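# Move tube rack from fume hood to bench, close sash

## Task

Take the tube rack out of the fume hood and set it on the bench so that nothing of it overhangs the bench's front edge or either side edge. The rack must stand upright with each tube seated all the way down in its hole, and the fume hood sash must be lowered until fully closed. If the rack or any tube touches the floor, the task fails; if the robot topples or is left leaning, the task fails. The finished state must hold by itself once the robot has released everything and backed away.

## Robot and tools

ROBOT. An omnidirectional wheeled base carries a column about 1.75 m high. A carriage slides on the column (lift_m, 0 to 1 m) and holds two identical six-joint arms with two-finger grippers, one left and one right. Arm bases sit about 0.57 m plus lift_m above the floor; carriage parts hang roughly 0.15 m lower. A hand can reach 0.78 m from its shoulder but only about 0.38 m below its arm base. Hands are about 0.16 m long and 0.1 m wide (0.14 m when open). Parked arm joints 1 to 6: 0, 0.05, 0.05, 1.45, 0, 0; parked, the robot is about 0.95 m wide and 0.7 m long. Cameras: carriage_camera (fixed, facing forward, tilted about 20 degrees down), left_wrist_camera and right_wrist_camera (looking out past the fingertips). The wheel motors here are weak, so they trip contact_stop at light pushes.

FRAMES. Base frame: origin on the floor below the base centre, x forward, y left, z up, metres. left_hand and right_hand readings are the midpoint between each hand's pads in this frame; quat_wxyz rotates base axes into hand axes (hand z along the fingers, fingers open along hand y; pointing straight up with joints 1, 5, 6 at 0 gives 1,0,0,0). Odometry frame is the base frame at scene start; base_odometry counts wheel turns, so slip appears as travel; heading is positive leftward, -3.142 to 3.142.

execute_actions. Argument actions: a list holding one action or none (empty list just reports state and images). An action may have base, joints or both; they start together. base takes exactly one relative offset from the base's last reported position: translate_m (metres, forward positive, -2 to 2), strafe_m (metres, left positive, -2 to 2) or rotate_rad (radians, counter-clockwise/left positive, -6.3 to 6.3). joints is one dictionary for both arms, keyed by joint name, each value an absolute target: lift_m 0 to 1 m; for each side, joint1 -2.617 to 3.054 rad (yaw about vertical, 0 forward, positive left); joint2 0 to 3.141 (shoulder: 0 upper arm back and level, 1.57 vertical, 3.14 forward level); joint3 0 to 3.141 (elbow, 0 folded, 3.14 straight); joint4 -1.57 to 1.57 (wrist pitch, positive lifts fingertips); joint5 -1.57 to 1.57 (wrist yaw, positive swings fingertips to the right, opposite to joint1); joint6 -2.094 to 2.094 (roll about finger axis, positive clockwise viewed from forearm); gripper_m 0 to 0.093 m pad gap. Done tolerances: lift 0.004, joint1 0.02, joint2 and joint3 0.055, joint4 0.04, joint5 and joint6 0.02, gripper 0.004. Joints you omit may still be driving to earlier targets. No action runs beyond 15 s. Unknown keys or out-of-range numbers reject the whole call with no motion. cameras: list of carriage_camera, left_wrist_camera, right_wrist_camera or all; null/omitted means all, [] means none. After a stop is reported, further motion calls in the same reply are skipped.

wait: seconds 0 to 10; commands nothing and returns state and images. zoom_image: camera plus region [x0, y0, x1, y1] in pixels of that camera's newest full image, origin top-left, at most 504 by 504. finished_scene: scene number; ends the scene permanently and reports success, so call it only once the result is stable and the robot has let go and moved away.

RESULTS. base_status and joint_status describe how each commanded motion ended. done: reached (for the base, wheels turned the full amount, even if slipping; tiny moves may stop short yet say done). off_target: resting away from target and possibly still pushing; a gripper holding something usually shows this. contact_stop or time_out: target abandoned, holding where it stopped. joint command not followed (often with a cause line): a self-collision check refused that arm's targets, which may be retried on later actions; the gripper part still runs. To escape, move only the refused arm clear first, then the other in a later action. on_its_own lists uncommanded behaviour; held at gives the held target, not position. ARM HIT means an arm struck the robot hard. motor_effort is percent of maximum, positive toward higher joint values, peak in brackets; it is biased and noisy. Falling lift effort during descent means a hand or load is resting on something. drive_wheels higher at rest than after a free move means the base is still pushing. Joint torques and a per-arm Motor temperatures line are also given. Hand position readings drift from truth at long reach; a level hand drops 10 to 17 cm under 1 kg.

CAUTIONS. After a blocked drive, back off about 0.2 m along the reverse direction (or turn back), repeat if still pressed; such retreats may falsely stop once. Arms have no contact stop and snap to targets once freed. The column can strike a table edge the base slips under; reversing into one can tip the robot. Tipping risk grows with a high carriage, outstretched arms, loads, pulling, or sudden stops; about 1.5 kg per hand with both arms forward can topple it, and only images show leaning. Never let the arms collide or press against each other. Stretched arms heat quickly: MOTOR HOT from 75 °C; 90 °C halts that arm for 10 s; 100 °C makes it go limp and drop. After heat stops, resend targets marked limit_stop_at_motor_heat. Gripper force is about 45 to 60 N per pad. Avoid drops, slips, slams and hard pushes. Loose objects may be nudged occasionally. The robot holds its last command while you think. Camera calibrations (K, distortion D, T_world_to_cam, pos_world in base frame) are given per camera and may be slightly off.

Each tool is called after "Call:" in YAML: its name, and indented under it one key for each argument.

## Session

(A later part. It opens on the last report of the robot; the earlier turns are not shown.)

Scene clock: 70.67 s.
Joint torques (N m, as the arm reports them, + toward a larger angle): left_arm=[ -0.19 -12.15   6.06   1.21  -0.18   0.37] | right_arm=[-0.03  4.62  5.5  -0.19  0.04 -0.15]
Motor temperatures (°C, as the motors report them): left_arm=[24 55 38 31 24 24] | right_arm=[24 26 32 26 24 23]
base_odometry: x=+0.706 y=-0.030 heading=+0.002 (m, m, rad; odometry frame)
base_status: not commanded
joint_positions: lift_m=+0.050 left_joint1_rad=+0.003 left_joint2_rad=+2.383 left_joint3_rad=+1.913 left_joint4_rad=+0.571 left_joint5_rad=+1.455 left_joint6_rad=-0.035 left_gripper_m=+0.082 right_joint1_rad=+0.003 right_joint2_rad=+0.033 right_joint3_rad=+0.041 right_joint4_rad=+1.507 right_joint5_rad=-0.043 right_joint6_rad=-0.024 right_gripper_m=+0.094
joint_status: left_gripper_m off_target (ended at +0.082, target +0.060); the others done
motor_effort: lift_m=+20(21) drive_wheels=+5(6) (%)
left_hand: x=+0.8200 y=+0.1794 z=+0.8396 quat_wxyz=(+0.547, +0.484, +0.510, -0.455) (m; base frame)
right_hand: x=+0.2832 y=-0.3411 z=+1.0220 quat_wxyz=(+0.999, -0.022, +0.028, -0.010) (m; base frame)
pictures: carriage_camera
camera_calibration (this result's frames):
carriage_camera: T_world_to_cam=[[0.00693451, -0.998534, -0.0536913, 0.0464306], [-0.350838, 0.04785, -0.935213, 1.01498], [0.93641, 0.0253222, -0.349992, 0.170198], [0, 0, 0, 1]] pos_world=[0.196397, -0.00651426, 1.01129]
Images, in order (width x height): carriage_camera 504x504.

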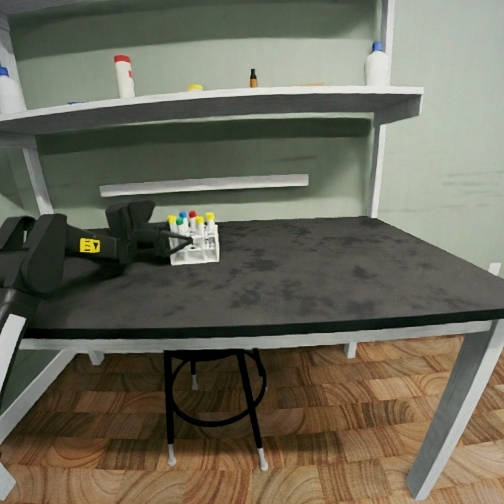

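Landed. Release, withdraw left.

Call:
execute_actions:
  actions:
    - {"joints":{"lift_m":0.085,"left_gripper_m":0.093}}
  cameras: []

Call:
execute_actions:
  actions:
    - {"base":{"strafe_m":0.13}}
  cameras: ["carriage_camera","left_wrist_camera"]

Call:
zoom_image:
  camera: "carriage_camera"
  region: [170,190,270,280]

Scene clock: 73.03 s.
Joint torques (N m, as the arm reports them, + toward a larger angle): left_arm=[ -0.39 -15.16   5.97   1.35  -0.1    0.06] | right_arm=[-0.16  4.63  5.6  -0.17  0.02 -0.13]
Motor temperatures (°C, as the motors report them): left_arm=[24 55 38 31 24 24] | right_arm=[24 26 32 26 24 23]
base_odometry: x=+0.706 y=-0.030 heading=+0.002 (m, m, rad; odometry frame)
base_status: not commanded
joint_positions: lift_m=+0.085 left_joint1_rad=+0.003 left_joint2_rad=+2.420 left_joint3_rad=+1.913 left_joint4_rad=+0.558 left_joint5_rad=+1.453 left_joint6_rad=-0.008 left_gripper_m=+0.093 right_joint1_rad=+0.003 right_joint2_rad=+0.033 right_joint3_rad=+0.041 right_joint4_rad=+1.506 right_joint5_rad=-0.043 right_joint6_rad=-0.024 right_gripper_m=+0.094
joint_status: all done
motor_effort: lift_m=+24(28) drive_wheels=+5(5) (%)
left_hand: x=+0.8250 y=+0.1795 z=+0.8534 quat_wxyz=(+0.541, +0.479, +0.517, -0.459) (m; base frame)
right_hand: x=+0.2833 y=-0.3411 z=+1.0566 quat_wxyz=(+0.999, -0.022, +0.028, -0.010) (m; base frame)
pictures: none
No camera images: the call's "cameras" was empty. Leave "cameras" out to get every camera's image.

Scene clock: 74.77 s.
Joint torques (N m, as the arm reports them, + toward a larger angle): left_arm=[ -0.25 -15.     6.06   1.32  -0.09   0.05] | right_arm=[-0.04  4.54  5.43 -0.13  0.03 -0.15]
Motor temperatures (°C, as the motors report them): left_arm=[24 55 38 31 24 24] | right_arm=[24 26 32 26 24 23]
base_odometry: x=+0.706 y=+0.100 heading=+0.002 (m, m, rad; odometry frame)
base_status: done
joint_positions: lift_m=+0.085 left_joint1_rad=+0.003 left_joint2_rad=+2.420 left_joint3_rad=+1.913 left_joint4_rad=+0.558 left_joint5_rad=+1.453 left_joint6_rad=-0.007 left_gripper_m=+0.093 right_joint1_rad=+0.003 right_joint2_rad=+0.033 right_joint3_rad=+0.041 right_joint4_rad=+1.506 right_joint5_rad=-0.043 right_joint6_rad=-0.024 right_gripper_m=+0.094
joint_status: not commanded
motor_effort: lift_m=+24(24) drive_wheels=-3(29) (%)
left_hand: x=+0.8251 y=+0.1797 z=+0.8533 quat_wxyz=(+0.541, +0.479, +0.517, -0.459) (m; base frame)
right_hand: x=+0.2834 y=-0.3411 z=+1.0566 quat_wxyz=(+0.999, -0.022, +0.028, -0.010) (m; base frame)
pictures: carriage_camera, left_wrist_camera
camera_calibration (this result's frames):
carriage_camera: T_world_to_cam=[[0.00693451, -0.998534, -0.0536913, 0.0482895], [-0.350838, 0.04785, -0.935213, 1.04736], [0.93641, 0.0253222, -0.349992, 0.182316], [0, 0, 0, 1]] pos_world=[0.196397, -0.00651426, 1.04591]
left_wrist_camera: T_world_to_cam=[[-0.998016, -0.0332376, -0.0534803, 0.87688], [0.0201785, 0.635722, -0.771655, 0.520202], [0.0596466, -0.771202, -0.63379, 0.759365], [0, 0, 0, 1]] pos_world=[0.81935, 0.284066, 0.92959]
Images, in order (width x height): carriage_camera 504x504, left_wrist_camera 504x504.

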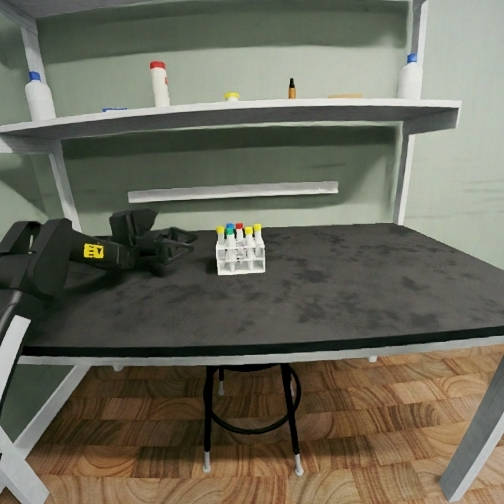

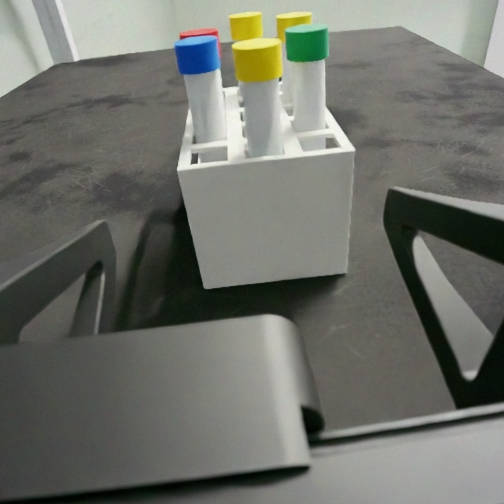

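Region (170, 190, 270, 280) of carriage_camera's 504x504 image, scaled by 5.040, with more detail than that image has; it fills the top 454 rows of this view, and the rest is white.

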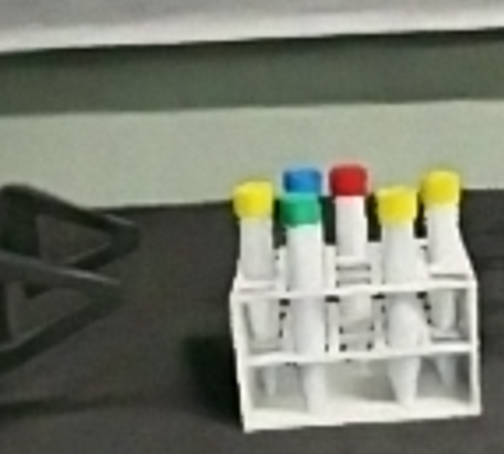

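Call:
execute_actions:
  actions:
    - {"base":{"translate_m":-1.68},"joints":{"lift_m":0.2}}
  cameras: []

Call:
execute_actions:
  actions:
    - {"base":{"rotate_rad":-1.5},"joints":{"lift_m":0.86,"left_joint2_rad":1.8,"left_joint3_rad":1.2,"left_joint4_rad":-0.55,"left_joint5_rad":0,"left_joint6_rad":1.57,"left_gripper_m":0.0}}
  cameras: []

Call:
execute_actions:
  actions:
    - {"base":{"translate_m":1.45}}
  cameras: ["carriage_camera","left_wrist_camera"]

Scene clock: 84.13 s.
Joint torques (N m, as the arm reports them, + toward a larger angle): left_arm=[ -0.08 -15.29   6.09   1.34  -0.06   0.05] | right_arm=[-0.05  4.64  5.66 -0.13  0.05 -0.13]
Motor temperatures (°C, as the motors report them): left_arm=[24 57 37 31 24 24] | right_arm=[24 26 33 26 24 23]
base_odometry: x=-0.974 y=+0.097 heading=+0.002 (m, m, rad; odometry frame)
base_status: done
joint_positions: lift_m=+0.200 left_joint1_rad=+0.003 left_joint2_rad=+2.423 left_joint3_rad=+1.913 left_joint4_rad=+0.554 left_joint5_rad=+1.451 left_joint6_rad=-0.006 left_gripper_m=+0.093 right_joint1_rad=+0.003 right_joint2_rad=+0.033 right_joint3_rad=+0.041 right_joint4_rad=+1.504 right_joint5_rad=-0.043 right_joint6_rad=-0.024 right_gripper_m=+0.094
joint_status: all done
motor_effort: lift_m=+24(30) drive_wheels=-3(30) (%)
left_hand: x=+0.8259 y=+0.1798 z=+0.9662 quat_wxyz=(+0.540, +0.477, +0.520, -0.459) (m; base frame)
right_hand: x=+0.2838 y=-0.3411 z=+1.1716 quat_wxyz=(+0.999, -0.022, +0.029, -0.010) (m; base frame)
pictures: none
No camera images: the call's "cameras" was empty. Leave "cameras" out to get every camera's image.

Scene clock: 87.30 s.
Joint torques (N m, as the arm reports them, + toward a larger angle): left_arm=[ -0.4  -10.51   6.08   1.02   0.04   0.03] | right_arm=[ 0.06  4.69  5.47 -0.13  0.03 -0.12]
Motor temperatures (°C, as the motors report them): left_arm=[24 57 37 31 24 24] | right_arm=[24 26 33 26 24 23]
base_odometry: x=-0.974 y=+0.097 heading=-1.498 (m, m, rad; odometry frame)
base_status: done
joint_positions: lift_m=+0.860 left_joint1_rad=+0.005 left_joint2_rad=+1.804 left_joint3_rad=+1.206 left_joint4_rad=-0.541 left_joint5_rad=+0.000 left_joint6_rad=+1.563 left_gripper_m=+0.001 right_joint1_rad=+0.003 right_joint2_rad=+0.033 right_joint3_rad=+0.041 right_joint4_rad=+1.504 right_joint5_rad=-0.043 right_joint6_rad=-0.024 right_gripper_m=+0.094
joint_status: all done
motor_effort: lift_m=+24(30) drive_wheels=+8(31) (%)
left_hand: x=+0.6891 y=+0.3508 z=+1.4608 quat_wxyz=(+0.152, +0.686, +0.695, +0.152) (m; base frame)
right_hand: x=+0.2838 y=-0.3411 z=+1.8316 quat_wxyz=(+0.999, -0.022, +0.029, -0.010) (m; base frame)
pictures: none
No camera images: the call's "cameras" was empty. Leave "cameras" out to get every camera's image.

Scene clock: 92.50 s.
Joint torques (N m, as the arm reports them, + toward a larger angle): left_arm=[ -0.45 -10.32   6.13   1.09   0.02   0.01] | right_arm=[-0.03  4.67  5.51 -0.16  0.01 -0.16]
Motor temperatures (°C, as the motors report them): left_arm=[24 55 37 31 24 24] | right_arm=[24 26 33 26 24 23]
base_odometry: x=-0.870 y=-1.349 heading=-1.498 (m, m, rad; odometry frame)
base_status: done
joint_positions: lift_m=+0.860 left_joint1_rad=+0.005 left_joint2_rad=+1.804 left_joint3_rad=+1.206 left_joint4_rad=-0.543 left_joint5_rad=+0.000 left_joint6_rad=+1.563 left_gripper_m=+0.001 right_joint1_rad=+0.003 right_joint2_rad=+0.033 right_joint3_rad=+0.041 right_joint4_rad=+1.504 right_joint5_rad=-0.043 right_joint6_rad=-0.024 right_gripper_m=+0.094
joint_status: not commanded
motor_effort: lift_m=+24(24) drive_wheels=-6(37) (%)
left_hand: x=+0.6887 y=+0.3508 z=+1.4606 quat_wxyz=(+0.151, +0.686, +0.695, +0.151) (m; base frame)
right_hand: x=+0.2838 y=-0.3411 z=+1.8316 quat_wxyz=(+0.999, -0.022, +0.029, -0.010) (m; base frame)
pictures: carriage_camera, left_wrist_camera
camera_calibration (this result's frames):
carriage_camera: T_world_to_cam=[[0.00693451, -0.998534, -0.0536913, 0.0899014], [-0.350838, 0.04785, -0.935213, 1.77217], [0.93641, 0.0253222, -0.349992, 0.453567], [0, 0, 0, 1]] pos_world=[0.196397, -0.00651426, 1.82093]
left_wrist_camera: T_world_to_cam=[[-0.941909, -0.00305984, -0.335855, 1.1422], [-0.216339, 0.770422, 0.599706, -1.0046], [0.256915, 0.637526, -0.72633, 0.789458], [0, 0, 0, 1]] pos_world=[0.655689, 0.274164, 1.55949]
Images, in order (width x height): carriage_camera 504x504, left_wrist_camera 504x504.

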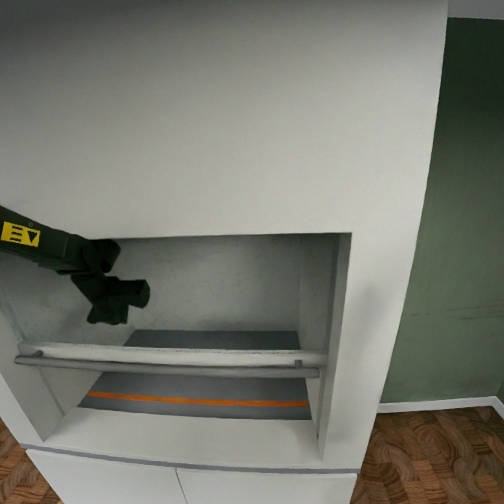

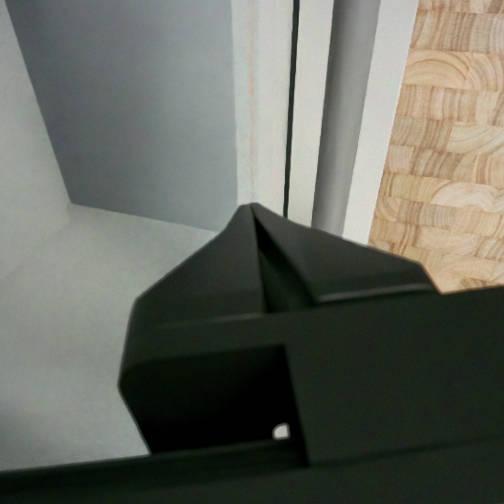

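Call:
execute_actions:
  actions:
    - {"base":{"strafe_m":-0.2}}
  cameras: []

Call:
execute_actions:
  actions:
    - {"base":{"translate_m":0.04}}
  cameras: []

Call:
execute_actions:
  actions:
    - {"joints":{"lift_m":0.74}}
  cameras: ["carriage_camera","left_wrist_camera"]

Scene clock: 96.73 s.
Joint torques (N m, as the arm reports them, + toward a larger angle): left_arm=[ -0.19 -10.32   6.11   1.07   0.03   0.01] | right_arm=[-0.03  4.55  5.53 -0.14  0.03 -0.12]
Motor temperatures (°C, as the motors report them): left_arm=[24 54 37 30 24 24] | right_arm=[24 26 33 26 24 23]
base_odometry: x=-1.069 y=-1.364 heading=-1.498 (m, m, rad; odometry frame)
base_status: done
joint_positions: lift_m=+0.860 left_joint1_rad=+0.003 left_joint2_rad=+1.804 left_joint3_rad=+1.206 left_joint4_rad=-0.543 left_joint5_rad=+0.000 left_joint6_rad=+1.563 left_gripper_m=+0.001 right_joint1_rad=+0.003 right_joint2_rad=+0.033 right_joint3_rad=+0.041 right_joint4_rad=+1.505 right_joint5_rad=-0.043 right_joint6_rad=-0.024 right_gripper_m=+0.094
joint_status: not commanded
motor_effort: lift_m=+24(24) drive_wheels=-1(27) (%)
left_hand: x=+0.6888 y=+0.3497 z=+1.4606 quat_wxyz=(+0.151, +0.687, +0.694, +0.151) (m; base frame)
right_hand: x=+0.2837 y=-0.3411 z=+1.8316 quat_wxyz=(+0.999, -0.022, +0.028, -0.010) (m; base frame)
pictures: none
No camera images: the call's "cameras" was empty. Leave "cameras" out to get every camera's image.

Scene clock: 97.83 s.
Joint torques (N m, as the arm reports them, + toward a larger angle): left_arm=[-0.13 -3.72  8.68  2.26  0.06  0.01] | right_arm=[-0.07  4.72  5.51 -0.13  0.02 -0.13]
Motor temperatures (°C, as the motors report them): left_arm=[24 54 37 31 24 24] | right_arm=[24 26 33 26 24 23]
base_odometry: x=-1.067 y=-1.400 heading=-1.498 (m, m, rad; odometry frame)
base_status: translate_m contact_stop (by the wheels' count: +0.036 of +0.040)
joint_positions: lift_m=+0.860 left_joint1_rad=+0.000 left_joint2_rad=+1.727 left_joint3_rad=+1.167 left_joint4_rad=-0.702 left_joint5_rad=+0.000 left_joint6_rad=+1.564 left_gripper_m=+0.001 right_joint1_rad=+0.003 right_joint2_rad=+0.033 right_joint3_rad=+0.041 right_joint4_rad=+1.503 right_joint5_rad=-0.043 right_joint6_rad=-0.024 right_gripper_m=+0.094
joint_status: not commanded
motor_effort: lift_m=+24(24) drive_wheels=+17(36) (%)
left_hand: x=+0.6443 y=+0.3484 z=+1.4630 quat_wxyz=(+0.109, +0.696, +0.701, +0.109) (m; base frame)
right_hand: x=+0.2840 y=-0.3411 z=+1.8316 quat_wxyz=(+0.999, -0.022, +0.029, -0.010) (m; base frame)
pictures: none
No camera images: the call's "cameras" was empty. Leave "cameras" out to get every camera's image.

not run: a stop came earlier in this reply.

Call:
execute_actions:
  actions:
    - {"base":{"translate_m":-0.06}}
  cameras: []

Call:
execute_actions:
  actions:
    - {"joints":{"lift_m":0.72,"left_joint2_rad":1.8,"left_joint3_rad":1.2,"left_joint4_rad":-0.55}}
  cameras: ["carriage_camera","left_wrist_camera"]

Scene clock: 100.40 s.
Joint torques (N m, as the arm reports them, + toward a larger angle): left_arm=[-0.04 -9.05  7.66  1.22  0.06  0.  ] | right_arm=[ 0.02  4.66  5.54 -0.12  0.05 -0.15]
Motor temperatures (°C, as the motors report them): left_arm=[24 53 37 31 24 24] | right_arm=[24 26 33 26 24 23]
base_odometry: x=-1.071 y=-1.340 heading=-1.498 (m, m, rad; odometry frame)
base_status: done
joint_positions: lift_m=+0.860 left_joint1_rad=+0.000 left_joint2_rad=+1.790 left_joint3_rad=+1.183 left_joint4_rad=-0.562 left_joint5_rad=+0.000 left_joint6_rad=+1.564 left_gripper_m=+0.001 right_joint1_rad=+0.003 right_joint2_rad=+0.033 right_joint3_rad=+0.041 right_joint4_rad=+1.506 right_joint5_rad=-0.043 right_joint6_rad=-0.024 right_gripper_m=+0.094
joint_status: not commanded
motor_effort: lift_m=+24(24) drive_wheels=-2(16) (%)
left_hand: x=+0.6780 y=+0.3484 z=+1.4567 quat_wxyz=(+0.142, +0.691, +0.695, +0.141) (m; base frame)
right_hand: x=+0.2833 y=-0.3411 z=+1.8317 quat_wxyz=(+0.999, -0.022, +0.028, -0.010) (m; base frame)
pictures: none
No camera images: the call's "cameras" was empty. Leave "cameras" out to get every camera's image.

Scene clock: 101.50 s.
Joint torques (N m, as the arm reports them, + toward a larger angle): left_arm=[-0.03 -9.5   7.32  1.15  0.02  0.02] | right_arm=[ 0.08  4.64  5.53 -0.16  0.04 -0.15]
Motor temperatures (°C, as the motors report them): left_arm=[24 53 37 31 24 24] | right_arm=[24 26 33 26 24 23]
base_odometry: x=-1.071 y=-1.340 heading=-1.498 (m, m, rad; odometry frame)
base_status: not commanded
joint_positions: lift_m=+0.720 left_joint1_rad=+0.000 left_joint2_rad=+1.793 left_joint3_rad=+1.190 left_joint4_rad=-0.553 left_joint5_rad=+0.000 left_joint6_rad=+1.564 left_gripper_m=+0.001 right_joint1_rad=+0.003 right_joint2_rad=+0.033 right_joint3_rad=+0.041 right_joint4_rad=+1.506 right_joint5_rad=-0.043 right_joint6_rad=-0.024 right_gripper_m=+0.094
joint_status: all done
motor_effort: lift_m=+21(22) drive_wheels=-1(1) (%)
left_hand: x=+0.6818 y=+0.3484 z=+1.3184 quat_wxyz=(+0.146, +0.690, +0.694, +0.145) (m; base frame)
right_hand: x=+0.2834 y=-0.3411 z=+1.6919 quat_wxyz=(+0.999, -0.022, +0.028, -0.010) (m; base frame)
pictures: carriage_camera, left_wrist_camera
camera_calibration (this result's frames):
carriage_camera: T_world_to_cam=[[0.00693451, -0.998534, -0.0536913, 0.0823974], [-0.350838, 0.04785, -0.935213, 1.64147], [0.93641, 0.0253222, -0.349992, 0.404651], [0, 0, 0, 1]] pos_world=[0.196397, -0.00651426, 1.68117]
left_wrist_camera: T_world_to_cam=[[-0.947414, 0.00271254, -0.319998, 1.0687], [-0.201562, 0.771621, 0.603303, -0.934168], [0.248554, 0.636077, -0.730498, 0.701133], [0, 0, 0, 1]] pos_world=[0.649937, 0.27195, 1.41774]
Images, in order (width x height): carriage_camera 504x504, left_wrist_camera 504x504.

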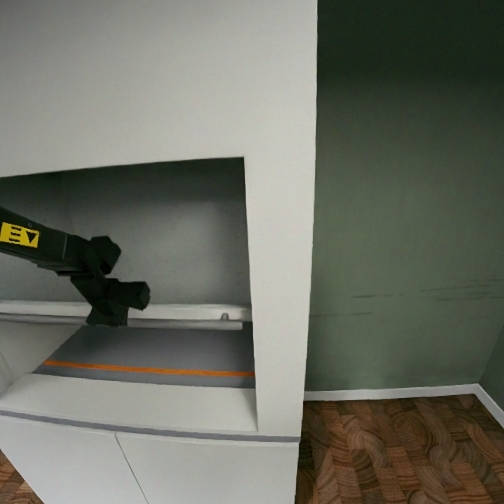

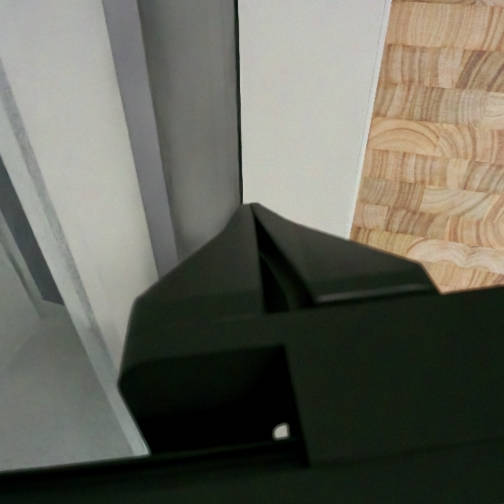

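Call:
execute_actions:
  actions:
    - {"joints":{"lift_m":0.8}}
  cameras: []

Call:
execute_actions:
  actions:
    - {"base":{"translate_m":0.03}}
  cameras: ["left_wrist_camera"]

Call:
execute_actions:
  actions:
    - {"joints":{"lift_m":0.68}}
  cameras: ["carriage_camera","left_wrist_camera"]

Scene clock: 103.73 s.
Joint torques (N m, as the arm reports them, + toward a larger angle): left_arm=[ 0.03 -9.46  7.32  1.13  0.07  0.02] | right_arm=[-0.08  4.56  5.53 -0.17  0.04 -0.15]
Motor temperatures (°C, as the motors report them): left_arm=[24 52 37 31 24 24] | right_arm=[24 26 33 26 24 23]
base_odometry: x=-1.071 y=-1.340 heading=-1.498 (m, m, rad; odometry frame)
base_status: not commanded
joint_positions: lift_m=+0.800 left_joint1_rad=+0.000 left_joint2_rad=+1.795 left_joint3_rad=+1.190 left_joint4_rad=-0.550 left_joint5_rad=+0.000 left_joint6_rad=+1.564 left_gripper_m=+0.001 right_joint1_rad=+0.003 right_joint2_rad=+0.033 right_joint3_rad=+0.041 right_joint4_rad=+1.506 right_joint5_rad=-0.043 right_joint6_rad=-0.024 right_gripper_m=+0.094
joint_status: all done
motor_effort: lift_m=+24(29) drive_wheels=-1(1) (%)
left_hand: x=+0.6824 y=+0.3484 z=+1.3976 quat_wxyz=(+0.146, +0.690, +0.694, +0.145) (m; base frame)
right_hand: x=+0.2835 y=-0.3411 z=+1.7716 quat_wxyz=(+0.999, -0.022, +0.028, -0.010) (m; base frame)
pictures: none
No camera images: the call's "cameras" was empty. Leave "cameras" out to get every camera's image.

Scene clock: 104.77 s.
Joint torques (N m, as the arm reports them, + toward a larger angle): left_arm=[ 0.01 -9.6   6.95  1.11  0.05  0.02] | right_arm=[-0.05  4.7   5.62 -0.17  0.03 -0.12]
Motor temperatures (°C, as the motors report them): left_arm=[24 52 37 31 24 24] | right_arm=[24 26 33 26 24 23]
base_odometry: x=-1.069 y=-1.370 heading=-1.498 (m, m, rad; odometry frame)
base_status: done
joint_positions: lift_m=+0.800 left_joint1_rad=+0.000 left_joint2_rad=+1.795 left_joint3_rad=+1.190 left_joint4_rad=-0.550 left_joint5_rad=+0.000 left_joint6_rad=+1.564 left_gripper_m=+0.001 right_joint1_rad=+0.003 right_joint2_rad=+0.033 right_joint3_rad=+0.041 right_joint4_rad=+1.504 right_joint5_rad=-0.043 right_joint6_rad=-0.024 right_gripper_m=+0.094
joint_status: not commanded
motor_effort: lift_m=+24(24) drive_wheels=+6(23) (%)
left_hand: x=+0.6825 y=+0.3484 z=+1.3977 quat_wxyz=(+0.146, +0.690, +0.694, +0.145) (m; base frame)
right_hand: x=+0.2838 y=-0.3411 z=+1.7716 quat_wxyz=(+0.999, -0.022, +0.029, -0.010) (m; base frame)
pictures: left_wrist_camera
camera_calibration (this result's frames):
left_wrist_camera: T_world_to_cam=[[-0.946925, 0.0027123, -0.321443, 1.09639], [-0.202482, 0.771621, 0.602994, -0.980823], [0.249668, 0.636076, -0.730118, 0.757614], [0, 0, 0, 1]] pos_world=[0.650448, 0.27195, 1.497]
Images, in order (width x height): left_wrist_camera 504x504.

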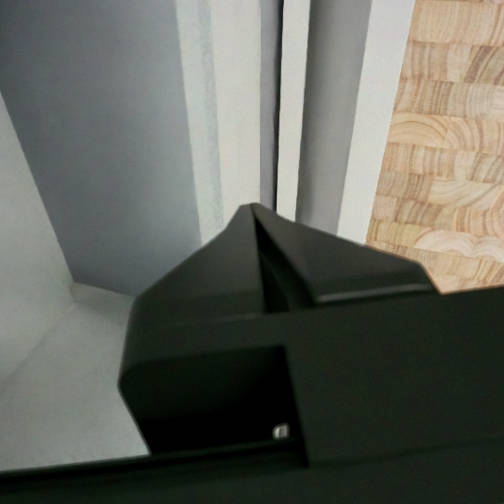

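Scene clock: 105.77 s.
Joint torques (N m, as the arm reports them, + toward a larger angle): left_arm=[ 0.06 -8.85  6.01  0.64  0.07 -0.21] | right_arm=[-0.03  4.68  5.47 -0.1   0.06 -0.14]
Motor temperatures (°C, as the motors report them): left_arm=[24 52 37 31 24 24] | right_arm=[24 26 33 26 24 23]
base_odometry: x=-1.069 y=-1.370 heading=-1.498 (m, m, rad; odometry frame)
base_status: not commanded
joint_positions: lift_m=+0.680 left_joint1_rad=+0.000 left_joint2_rad=+1.787 left_joint3_rad=+1.210 left_joint4_rad=-0.481 left_joint5_rad=+0.000 left_joint6_rad=+1.580 left_gripper_m=+0.001 right_joint1_rad=+0.003 right_joint2_rad=+0.033 right_joint3_rad=+0.041 right_joint4_rad=+1.505 right_joint5_rad=-0.043 right_joint6_rad=-0.024 right_gripper_m=+0.094
joint_status: all done
motor_effort: lift_m=+20(21) drive_wheels=+5(6) (%)
left_hand: x=+0.7044 y=+0.3484 z=+1.2963 quat_wxyz=(+0.179, +0.687, +0.681, +0.181) (m; base frame)
right_hand: x=+0.2836 y=-0.3411 z=+1.6520 quat_wxyz=(+0.999, -0.022, +0.028, -0.010) (m; base frame)
pictures: carriage_camera, left_wrist_camera
camera_calibration (this result's frames):
carriage_camera: T_world_to_cam=[[0.00693451, -0.998534, -0.0536913, 0.0802537], [-0.350838, 0.04785, -0.935213, 1.60412], [0.93641, 0.0253222, -0.349992, 0.390677], [0, 0, 0, 1]] pos_world=[0.196397, -0.00651426, 1.64124]
left_wrist_camera: T_world_to_cam=[[-0.910603, 0.019034, -0.412844, 1.17178], [-0.249732, 0.770595, 0.586359, -0.86006], [0.329296, 0.63704, -0.696953, 0.578734], [0, 0, 0, 1]] pos_world=[0.661664, 0.271778, 1.39142]
Images, in order (width x height): carriage_camera 504x504, left_wrist_camera 504x504.

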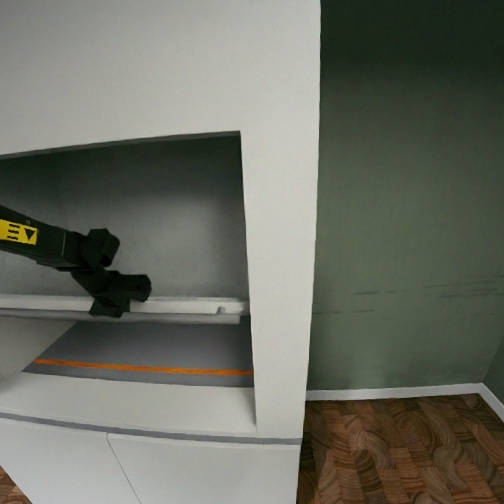

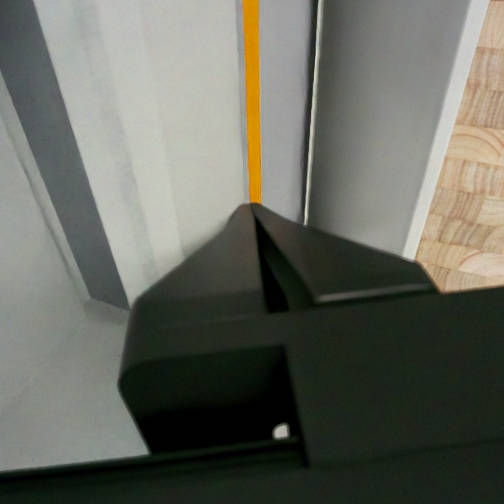

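Tip is slipped in the gap behind the bar; push.

Call:
execute_actions:
  actions:
    - {"joints":{"lift_m":0.5}}
  cameras: ["carriage_camera"]

Call:
execute_actions:
  actions:
    - {"joints":{"lift_m":0.33}}
  cameras: ["carriage_camera"]

Scene clock: 108.43 s.
Joint torques (N m, as the arm reports them, + toward a larger angle): left_arm=[-0.01 -5.78  3.68  1.15  0.04 -0.36] | right_arm=[ 0.01  4.58  5.5  -0.15  0.06 -0.11]
Motor temperatures (°C, as the motors report them): left_arm=[24 51 37 31 24 24] | right_arm=[24 26 33 26 24 23]
base_odometry: x=-1.069 y=-1.370 heading=-1.498 (m, m, rad; odometry frame)
base_status: not commanded
joint_positions: lift_m=+0.500 left_joint1_rad=+0.000 left_joint2_rad=+1.744 left_joint3_rad=+1.247 left_joint4_rad=-0.534 left_joint5_rad=-0.001 left_joint6_rad=+1.593 left_gripper_m=+0.001 right_joint1_rad=+0.003 right_joint2_rad=+0.033 right_joint3_rad=+0.041 right_joint4_rad=+1.506 right_joint5_rad=-0.043 right_joint6_rad=-0.024 right_gripper_m=+0.094
joint_status: all done
motor_effort: lift_m=+18(19) drive_wheels=+5(5) (%)
left_hand: x=+0.7048 y=+0.3486 z=+1.1411 quat_wxyz=(+0.186, +0.689, +0.674, +0.191) (m; base frame)
right_hand: x=+0.2835 y=-0.3411 z=+1.4722 quat_wxyz=(+0.999, -0.022, +0.028, -0.010) (m; base frame)
pictures: carriage_camera
camera_calibration (this result's frames):
carriage_camera: T_world_to_cam=[[0.00693451, -0.998534, -0.0536913, 0.0706013], [-0.350838, 0.04785, -0.935213, 1.436], [0.93641, 0.0253222, -0.349992, 0.327757], [0, 0, 0, 1]] pos_world=[0.196397, -0.00651426, 1.46146]
Images, in order (width x height): carriage_camera 504x504.

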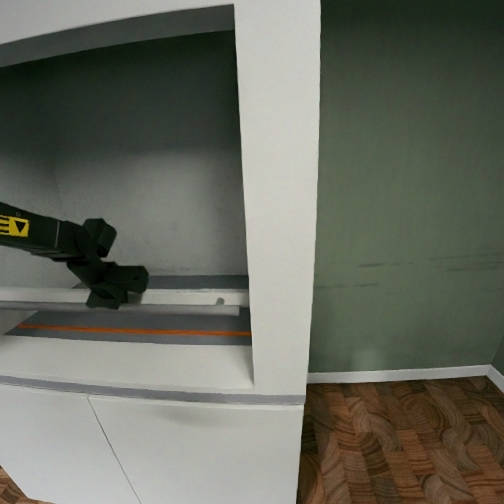

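Scene clock: 110.00 s.
Joint torques (N m, as the arm reports them, + toward a larger angle): left_arm=[-0.03 -6.69  3.85  1.08  0.06 -0.29] | right_arm=[-0.02  4.67  5.45 -0.16  0.03 -0.11]
Motor temperatures (°C, as the motors report them): left_arm=[24 50 37 31 24 24] | right_arm=[24 26 33 26 24 23]
base_odometry: x=-1.069 y=-1.370 heading=-1.498 (m, m, rad; odometry frame)
base_status: not commanded
joint_positions: lift_m=+0.330 left_joint1_rad=+0.000 left_joint2_rad=+1.755 left_joint3_rad=+1.243 left_joint4_rad=-0.527 left_joint5_rad=-0.003 left_joint6_rad=+1.590 left_gripper_m=+0.001 right_joint1_rad=+0.003 right_joint2_rad=+0.033 right_joint3_rad=+0.041 right_joint4_rad=+1.505 right_joint5_rad=-0.043 right_joint6_rad=-0.024 right_gripper_m=+0.094
joint_status: all done
motor_effort: lift_m=+19(19) drive_wheels=+5(5) (%)
left_hand: x=+0.7050 y=+0.3489 z=+0.9661 quat_wxyz=(+0.183, +0.689, +0.676, +0.189) (m; base frame)
right_hand: x=+0.2836 y=-0.3411 z=+1.3021 quat_wxyz=(+0.999, -0.022, +0.028, -0.010) (m; base frame)
pictures: carriage_camera
camera_calibration (this result's frames):
carriage_camera: T_world_to_cam=[[0.00693451, -0.998534, -0.0536913, 0.0614721], [-0.350838, 0.04785, -0.935213, 1.27698], [0.93641, 0.0253222, -0.349992, 0.268248], [0, 0, 0, 1]] pos_world=[0.196397, -0.00651426, 1.29143]
Images, in order (width x height): carriage_camera 504x504.

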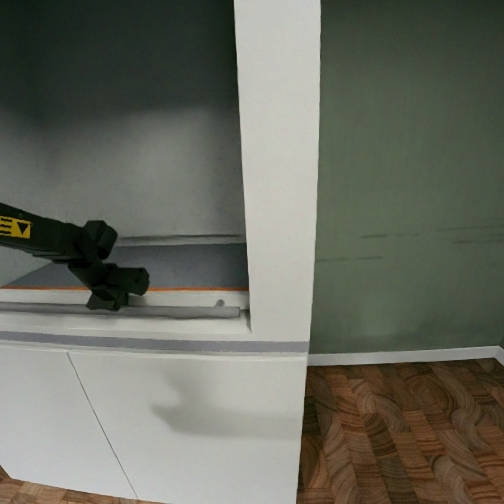

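Call:
execute_actions:
  actions:
    - {"joints":{"lift_m":0.21}}
  cameras: ["carriage_camera"]

Call:
execute_actions:
  actions:
    - {"joints":{"lift_m":0.45}}
  cameras: []

Call:
execute_actions:
  actions:
    - {"base":{"translate_m":-0.5}}
  cameras: ["carriage_camera"]

Scene clock: 112.27 s.
Joint torques (N m, as the arm reports them, + toward a larger angle): left_arm=[-0.11  9.64 -1.71  1.9   0.08 -0.4 ] | right_arm=[-0.08  4.76  5.51 -0.07  0.07 -0.15]
Motor temperatures (°C, as the motors report them): left_arm=[24 50 36 31 24 24] | right_arm=[24 26 33 26 24 23]
base_odometry: x=-1.069 y=-1.370 heading=-1.498 (m, m, rad; odometry frame)
base_status: not commanded
joint_positions: lift_m=+0.211 left_joint1_rad=+0.000 left_joint2_rad=+1.556 left_joint3_rad=+1.330 left_joint4_rad=-0.587 left_joint5_rad=-0.003 left_joint6_rad=+1.596 left_gripper_m=+0.001 right_joint1_rad=+0.003 right_joint2_rad=+0.033 right_joint3_rad=+0.041 right_joint4_rad=+1.505 right_joint5_rad=-0.043 right_joint6_rad=-0.024 right_gripper_m=+0.094
joint_status: all done
motor_effort: lift_m=+15(16) drive_wheels=+5(5) (%)
left_hand: x=+0.7063 y=+0.3489 z=+0.9556 quat_wxyz=(+0.257, +0.665, +0.649, +0.266) (m; base frame)
right_hand: x=+0.2836 y=-0.3411 z=+1.1826 quat_wxyz=(+0.999, -0.022, +0.028, -0.010) (m; base frame)
pictures: carriage_camera
camera_calibration (this result's frames):
carriage_camera: T_world_to_cam=[[0.00693451, -0.998534, -0.0536913, 0.0550511], [-0.350838, 0.04785, -0.935213, 1.16514], [0.93641, 0.0253222, -0.349992, 0.226392], [0, 0, 0, 1]] pos_world=[0.196397, -0.00651426, 1.17184]
Images, in order (width x height): carriage_camera 504x504.

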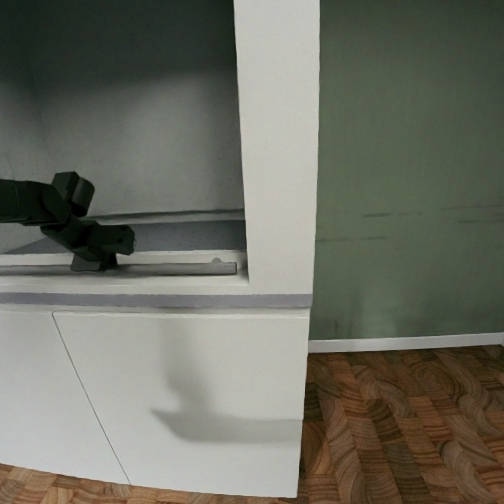

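Scene clock: 113.77 s.
Joint torques (N m, as the arm reports them, + toward a larger angle): left_arm=[-0.01 -9.5   5.47  1.06  0.09 -0.14] | right_arm=[ 0.03  4.59  5.45 -0.16  0.03 -0.14]
Motor temperatures (°C, as the motors report them): left_arm=[24 49 36 31 24 24] | right_arm=[24 26 33 26 24 23]
base_odometry: x=-1.069 y=-1.370 heading=-1.498 (m, m, rad; odometry frame)
base_status: not commanded
joint_positions: lift_m=+0.450 left_joint1_rad=+0.000 left_joint2_rad=+1.793 left_joint3_rad=+1.214 left_joint4_rad=-0.541 left_joint5_rad=-0.004 left_joint6_rad=+1.577 left_gripper_m=+0.001 right_joint1_rad=+0.003 right_joint2_rad=+0.033 right_joint3_rad=+0.041 right_joint4_rad=+1.505 right_joint5_rad=-0.043 right_joint6_rad=-0.024 right_gripper_m=+0.094
joint_status: all done
motor_effort: lift_m=+24(28) drive_wheels=+5(6) (%)
left_hand: x=+0.6919 y=+0.3491 z=+1.0576 quat_wxyz=(+0.156, +0.691, +0.687, +0.160) (m; base frame)
right_hand: x=+0.2837 y=-0.3411 z=+1.4216 quat_wxyz=(+0.999, -0.022, +0.028, -0.010) (m; base frame)
pictures: none
No camera images: the call's "cameras" was empty. Leave "cameras" out to get every camera's image.

Scene clock: 116.87 s.
Joint torques (N m, as the arm reports them, + toward a larger angle): left_arm=[-0.15 -9.55  5.48  1.12  0.08 -0.16] | right_arm=[-0.01  4.66  5.48 -0.16  0.06 -0.14]
Motor temperatures (°C, as the motors report them): left_arm=[24 49 36 31 24 24] | right_arm=[24 26 33 26 24 23]
base_odometry: x=-1.105 y=-0.871 heading=-1.498 (m, m, rad; odometry frame)
base_status: done
joint_positions: lift_m=+0.450 left_joint1_rad=+0.000 left_joint2_rad=+1.793 left_joint3_rad=+1.214 left_joint4_rad=-0.541 left_joint5_rad=-0.004 left_joint6_rad=+1.577 left_gripper_m=+0.001 right_joint1_rad=+0.003 right_joint2_rad=+0.033 right_joint3_rad=+0.041 right_joint4_rad=+1.506 right_joint5_rad=-0.043 right_joint6_rad=-0.024 right_gripper_m=+0.094
joint_status: not commanded
motor_effort: lift_m=+24(24) drive_wheels=-2(28) (%)
left_hand: x=+0.6919 y=+0.3491 z=+1.0576 quat_wxyz=(+0.156, +0.691, +0.687, +0.160) (m; base frame)
right_hand: x=+0.2835 y=-0.3411 z=+1.4216 quat_wxyz=(+0.999, -0.022, +0.028, -0.010) (m; base frame)
pictures: carriage_camera
camera_calibration (this result's frames):
carriage_camera: T_world_to_cam=[[0.00693451, -0.998534, -0.0536913, 0.0678855], [-0.350838, 0.04785, -0.935213, 1.38869], [0.93641, 0.0253222, -0.349992, 0.310054], [0, 0, 0, 1]] pos_world=[0.196397, -0.00651426, 1.41088]
Images, in order (width x height): carriage_camera 504x504.

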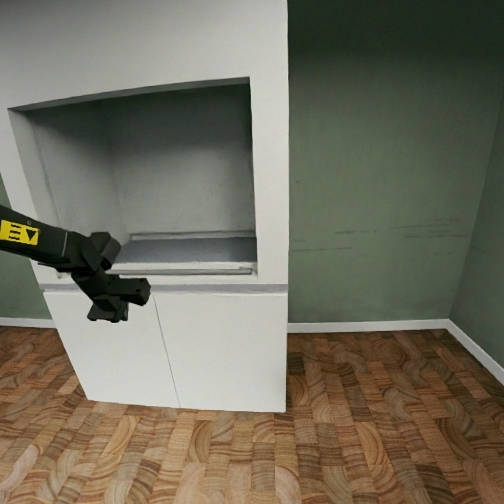

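Call:
finished_scene:
  scene: 2

The scene is finished: the task was done.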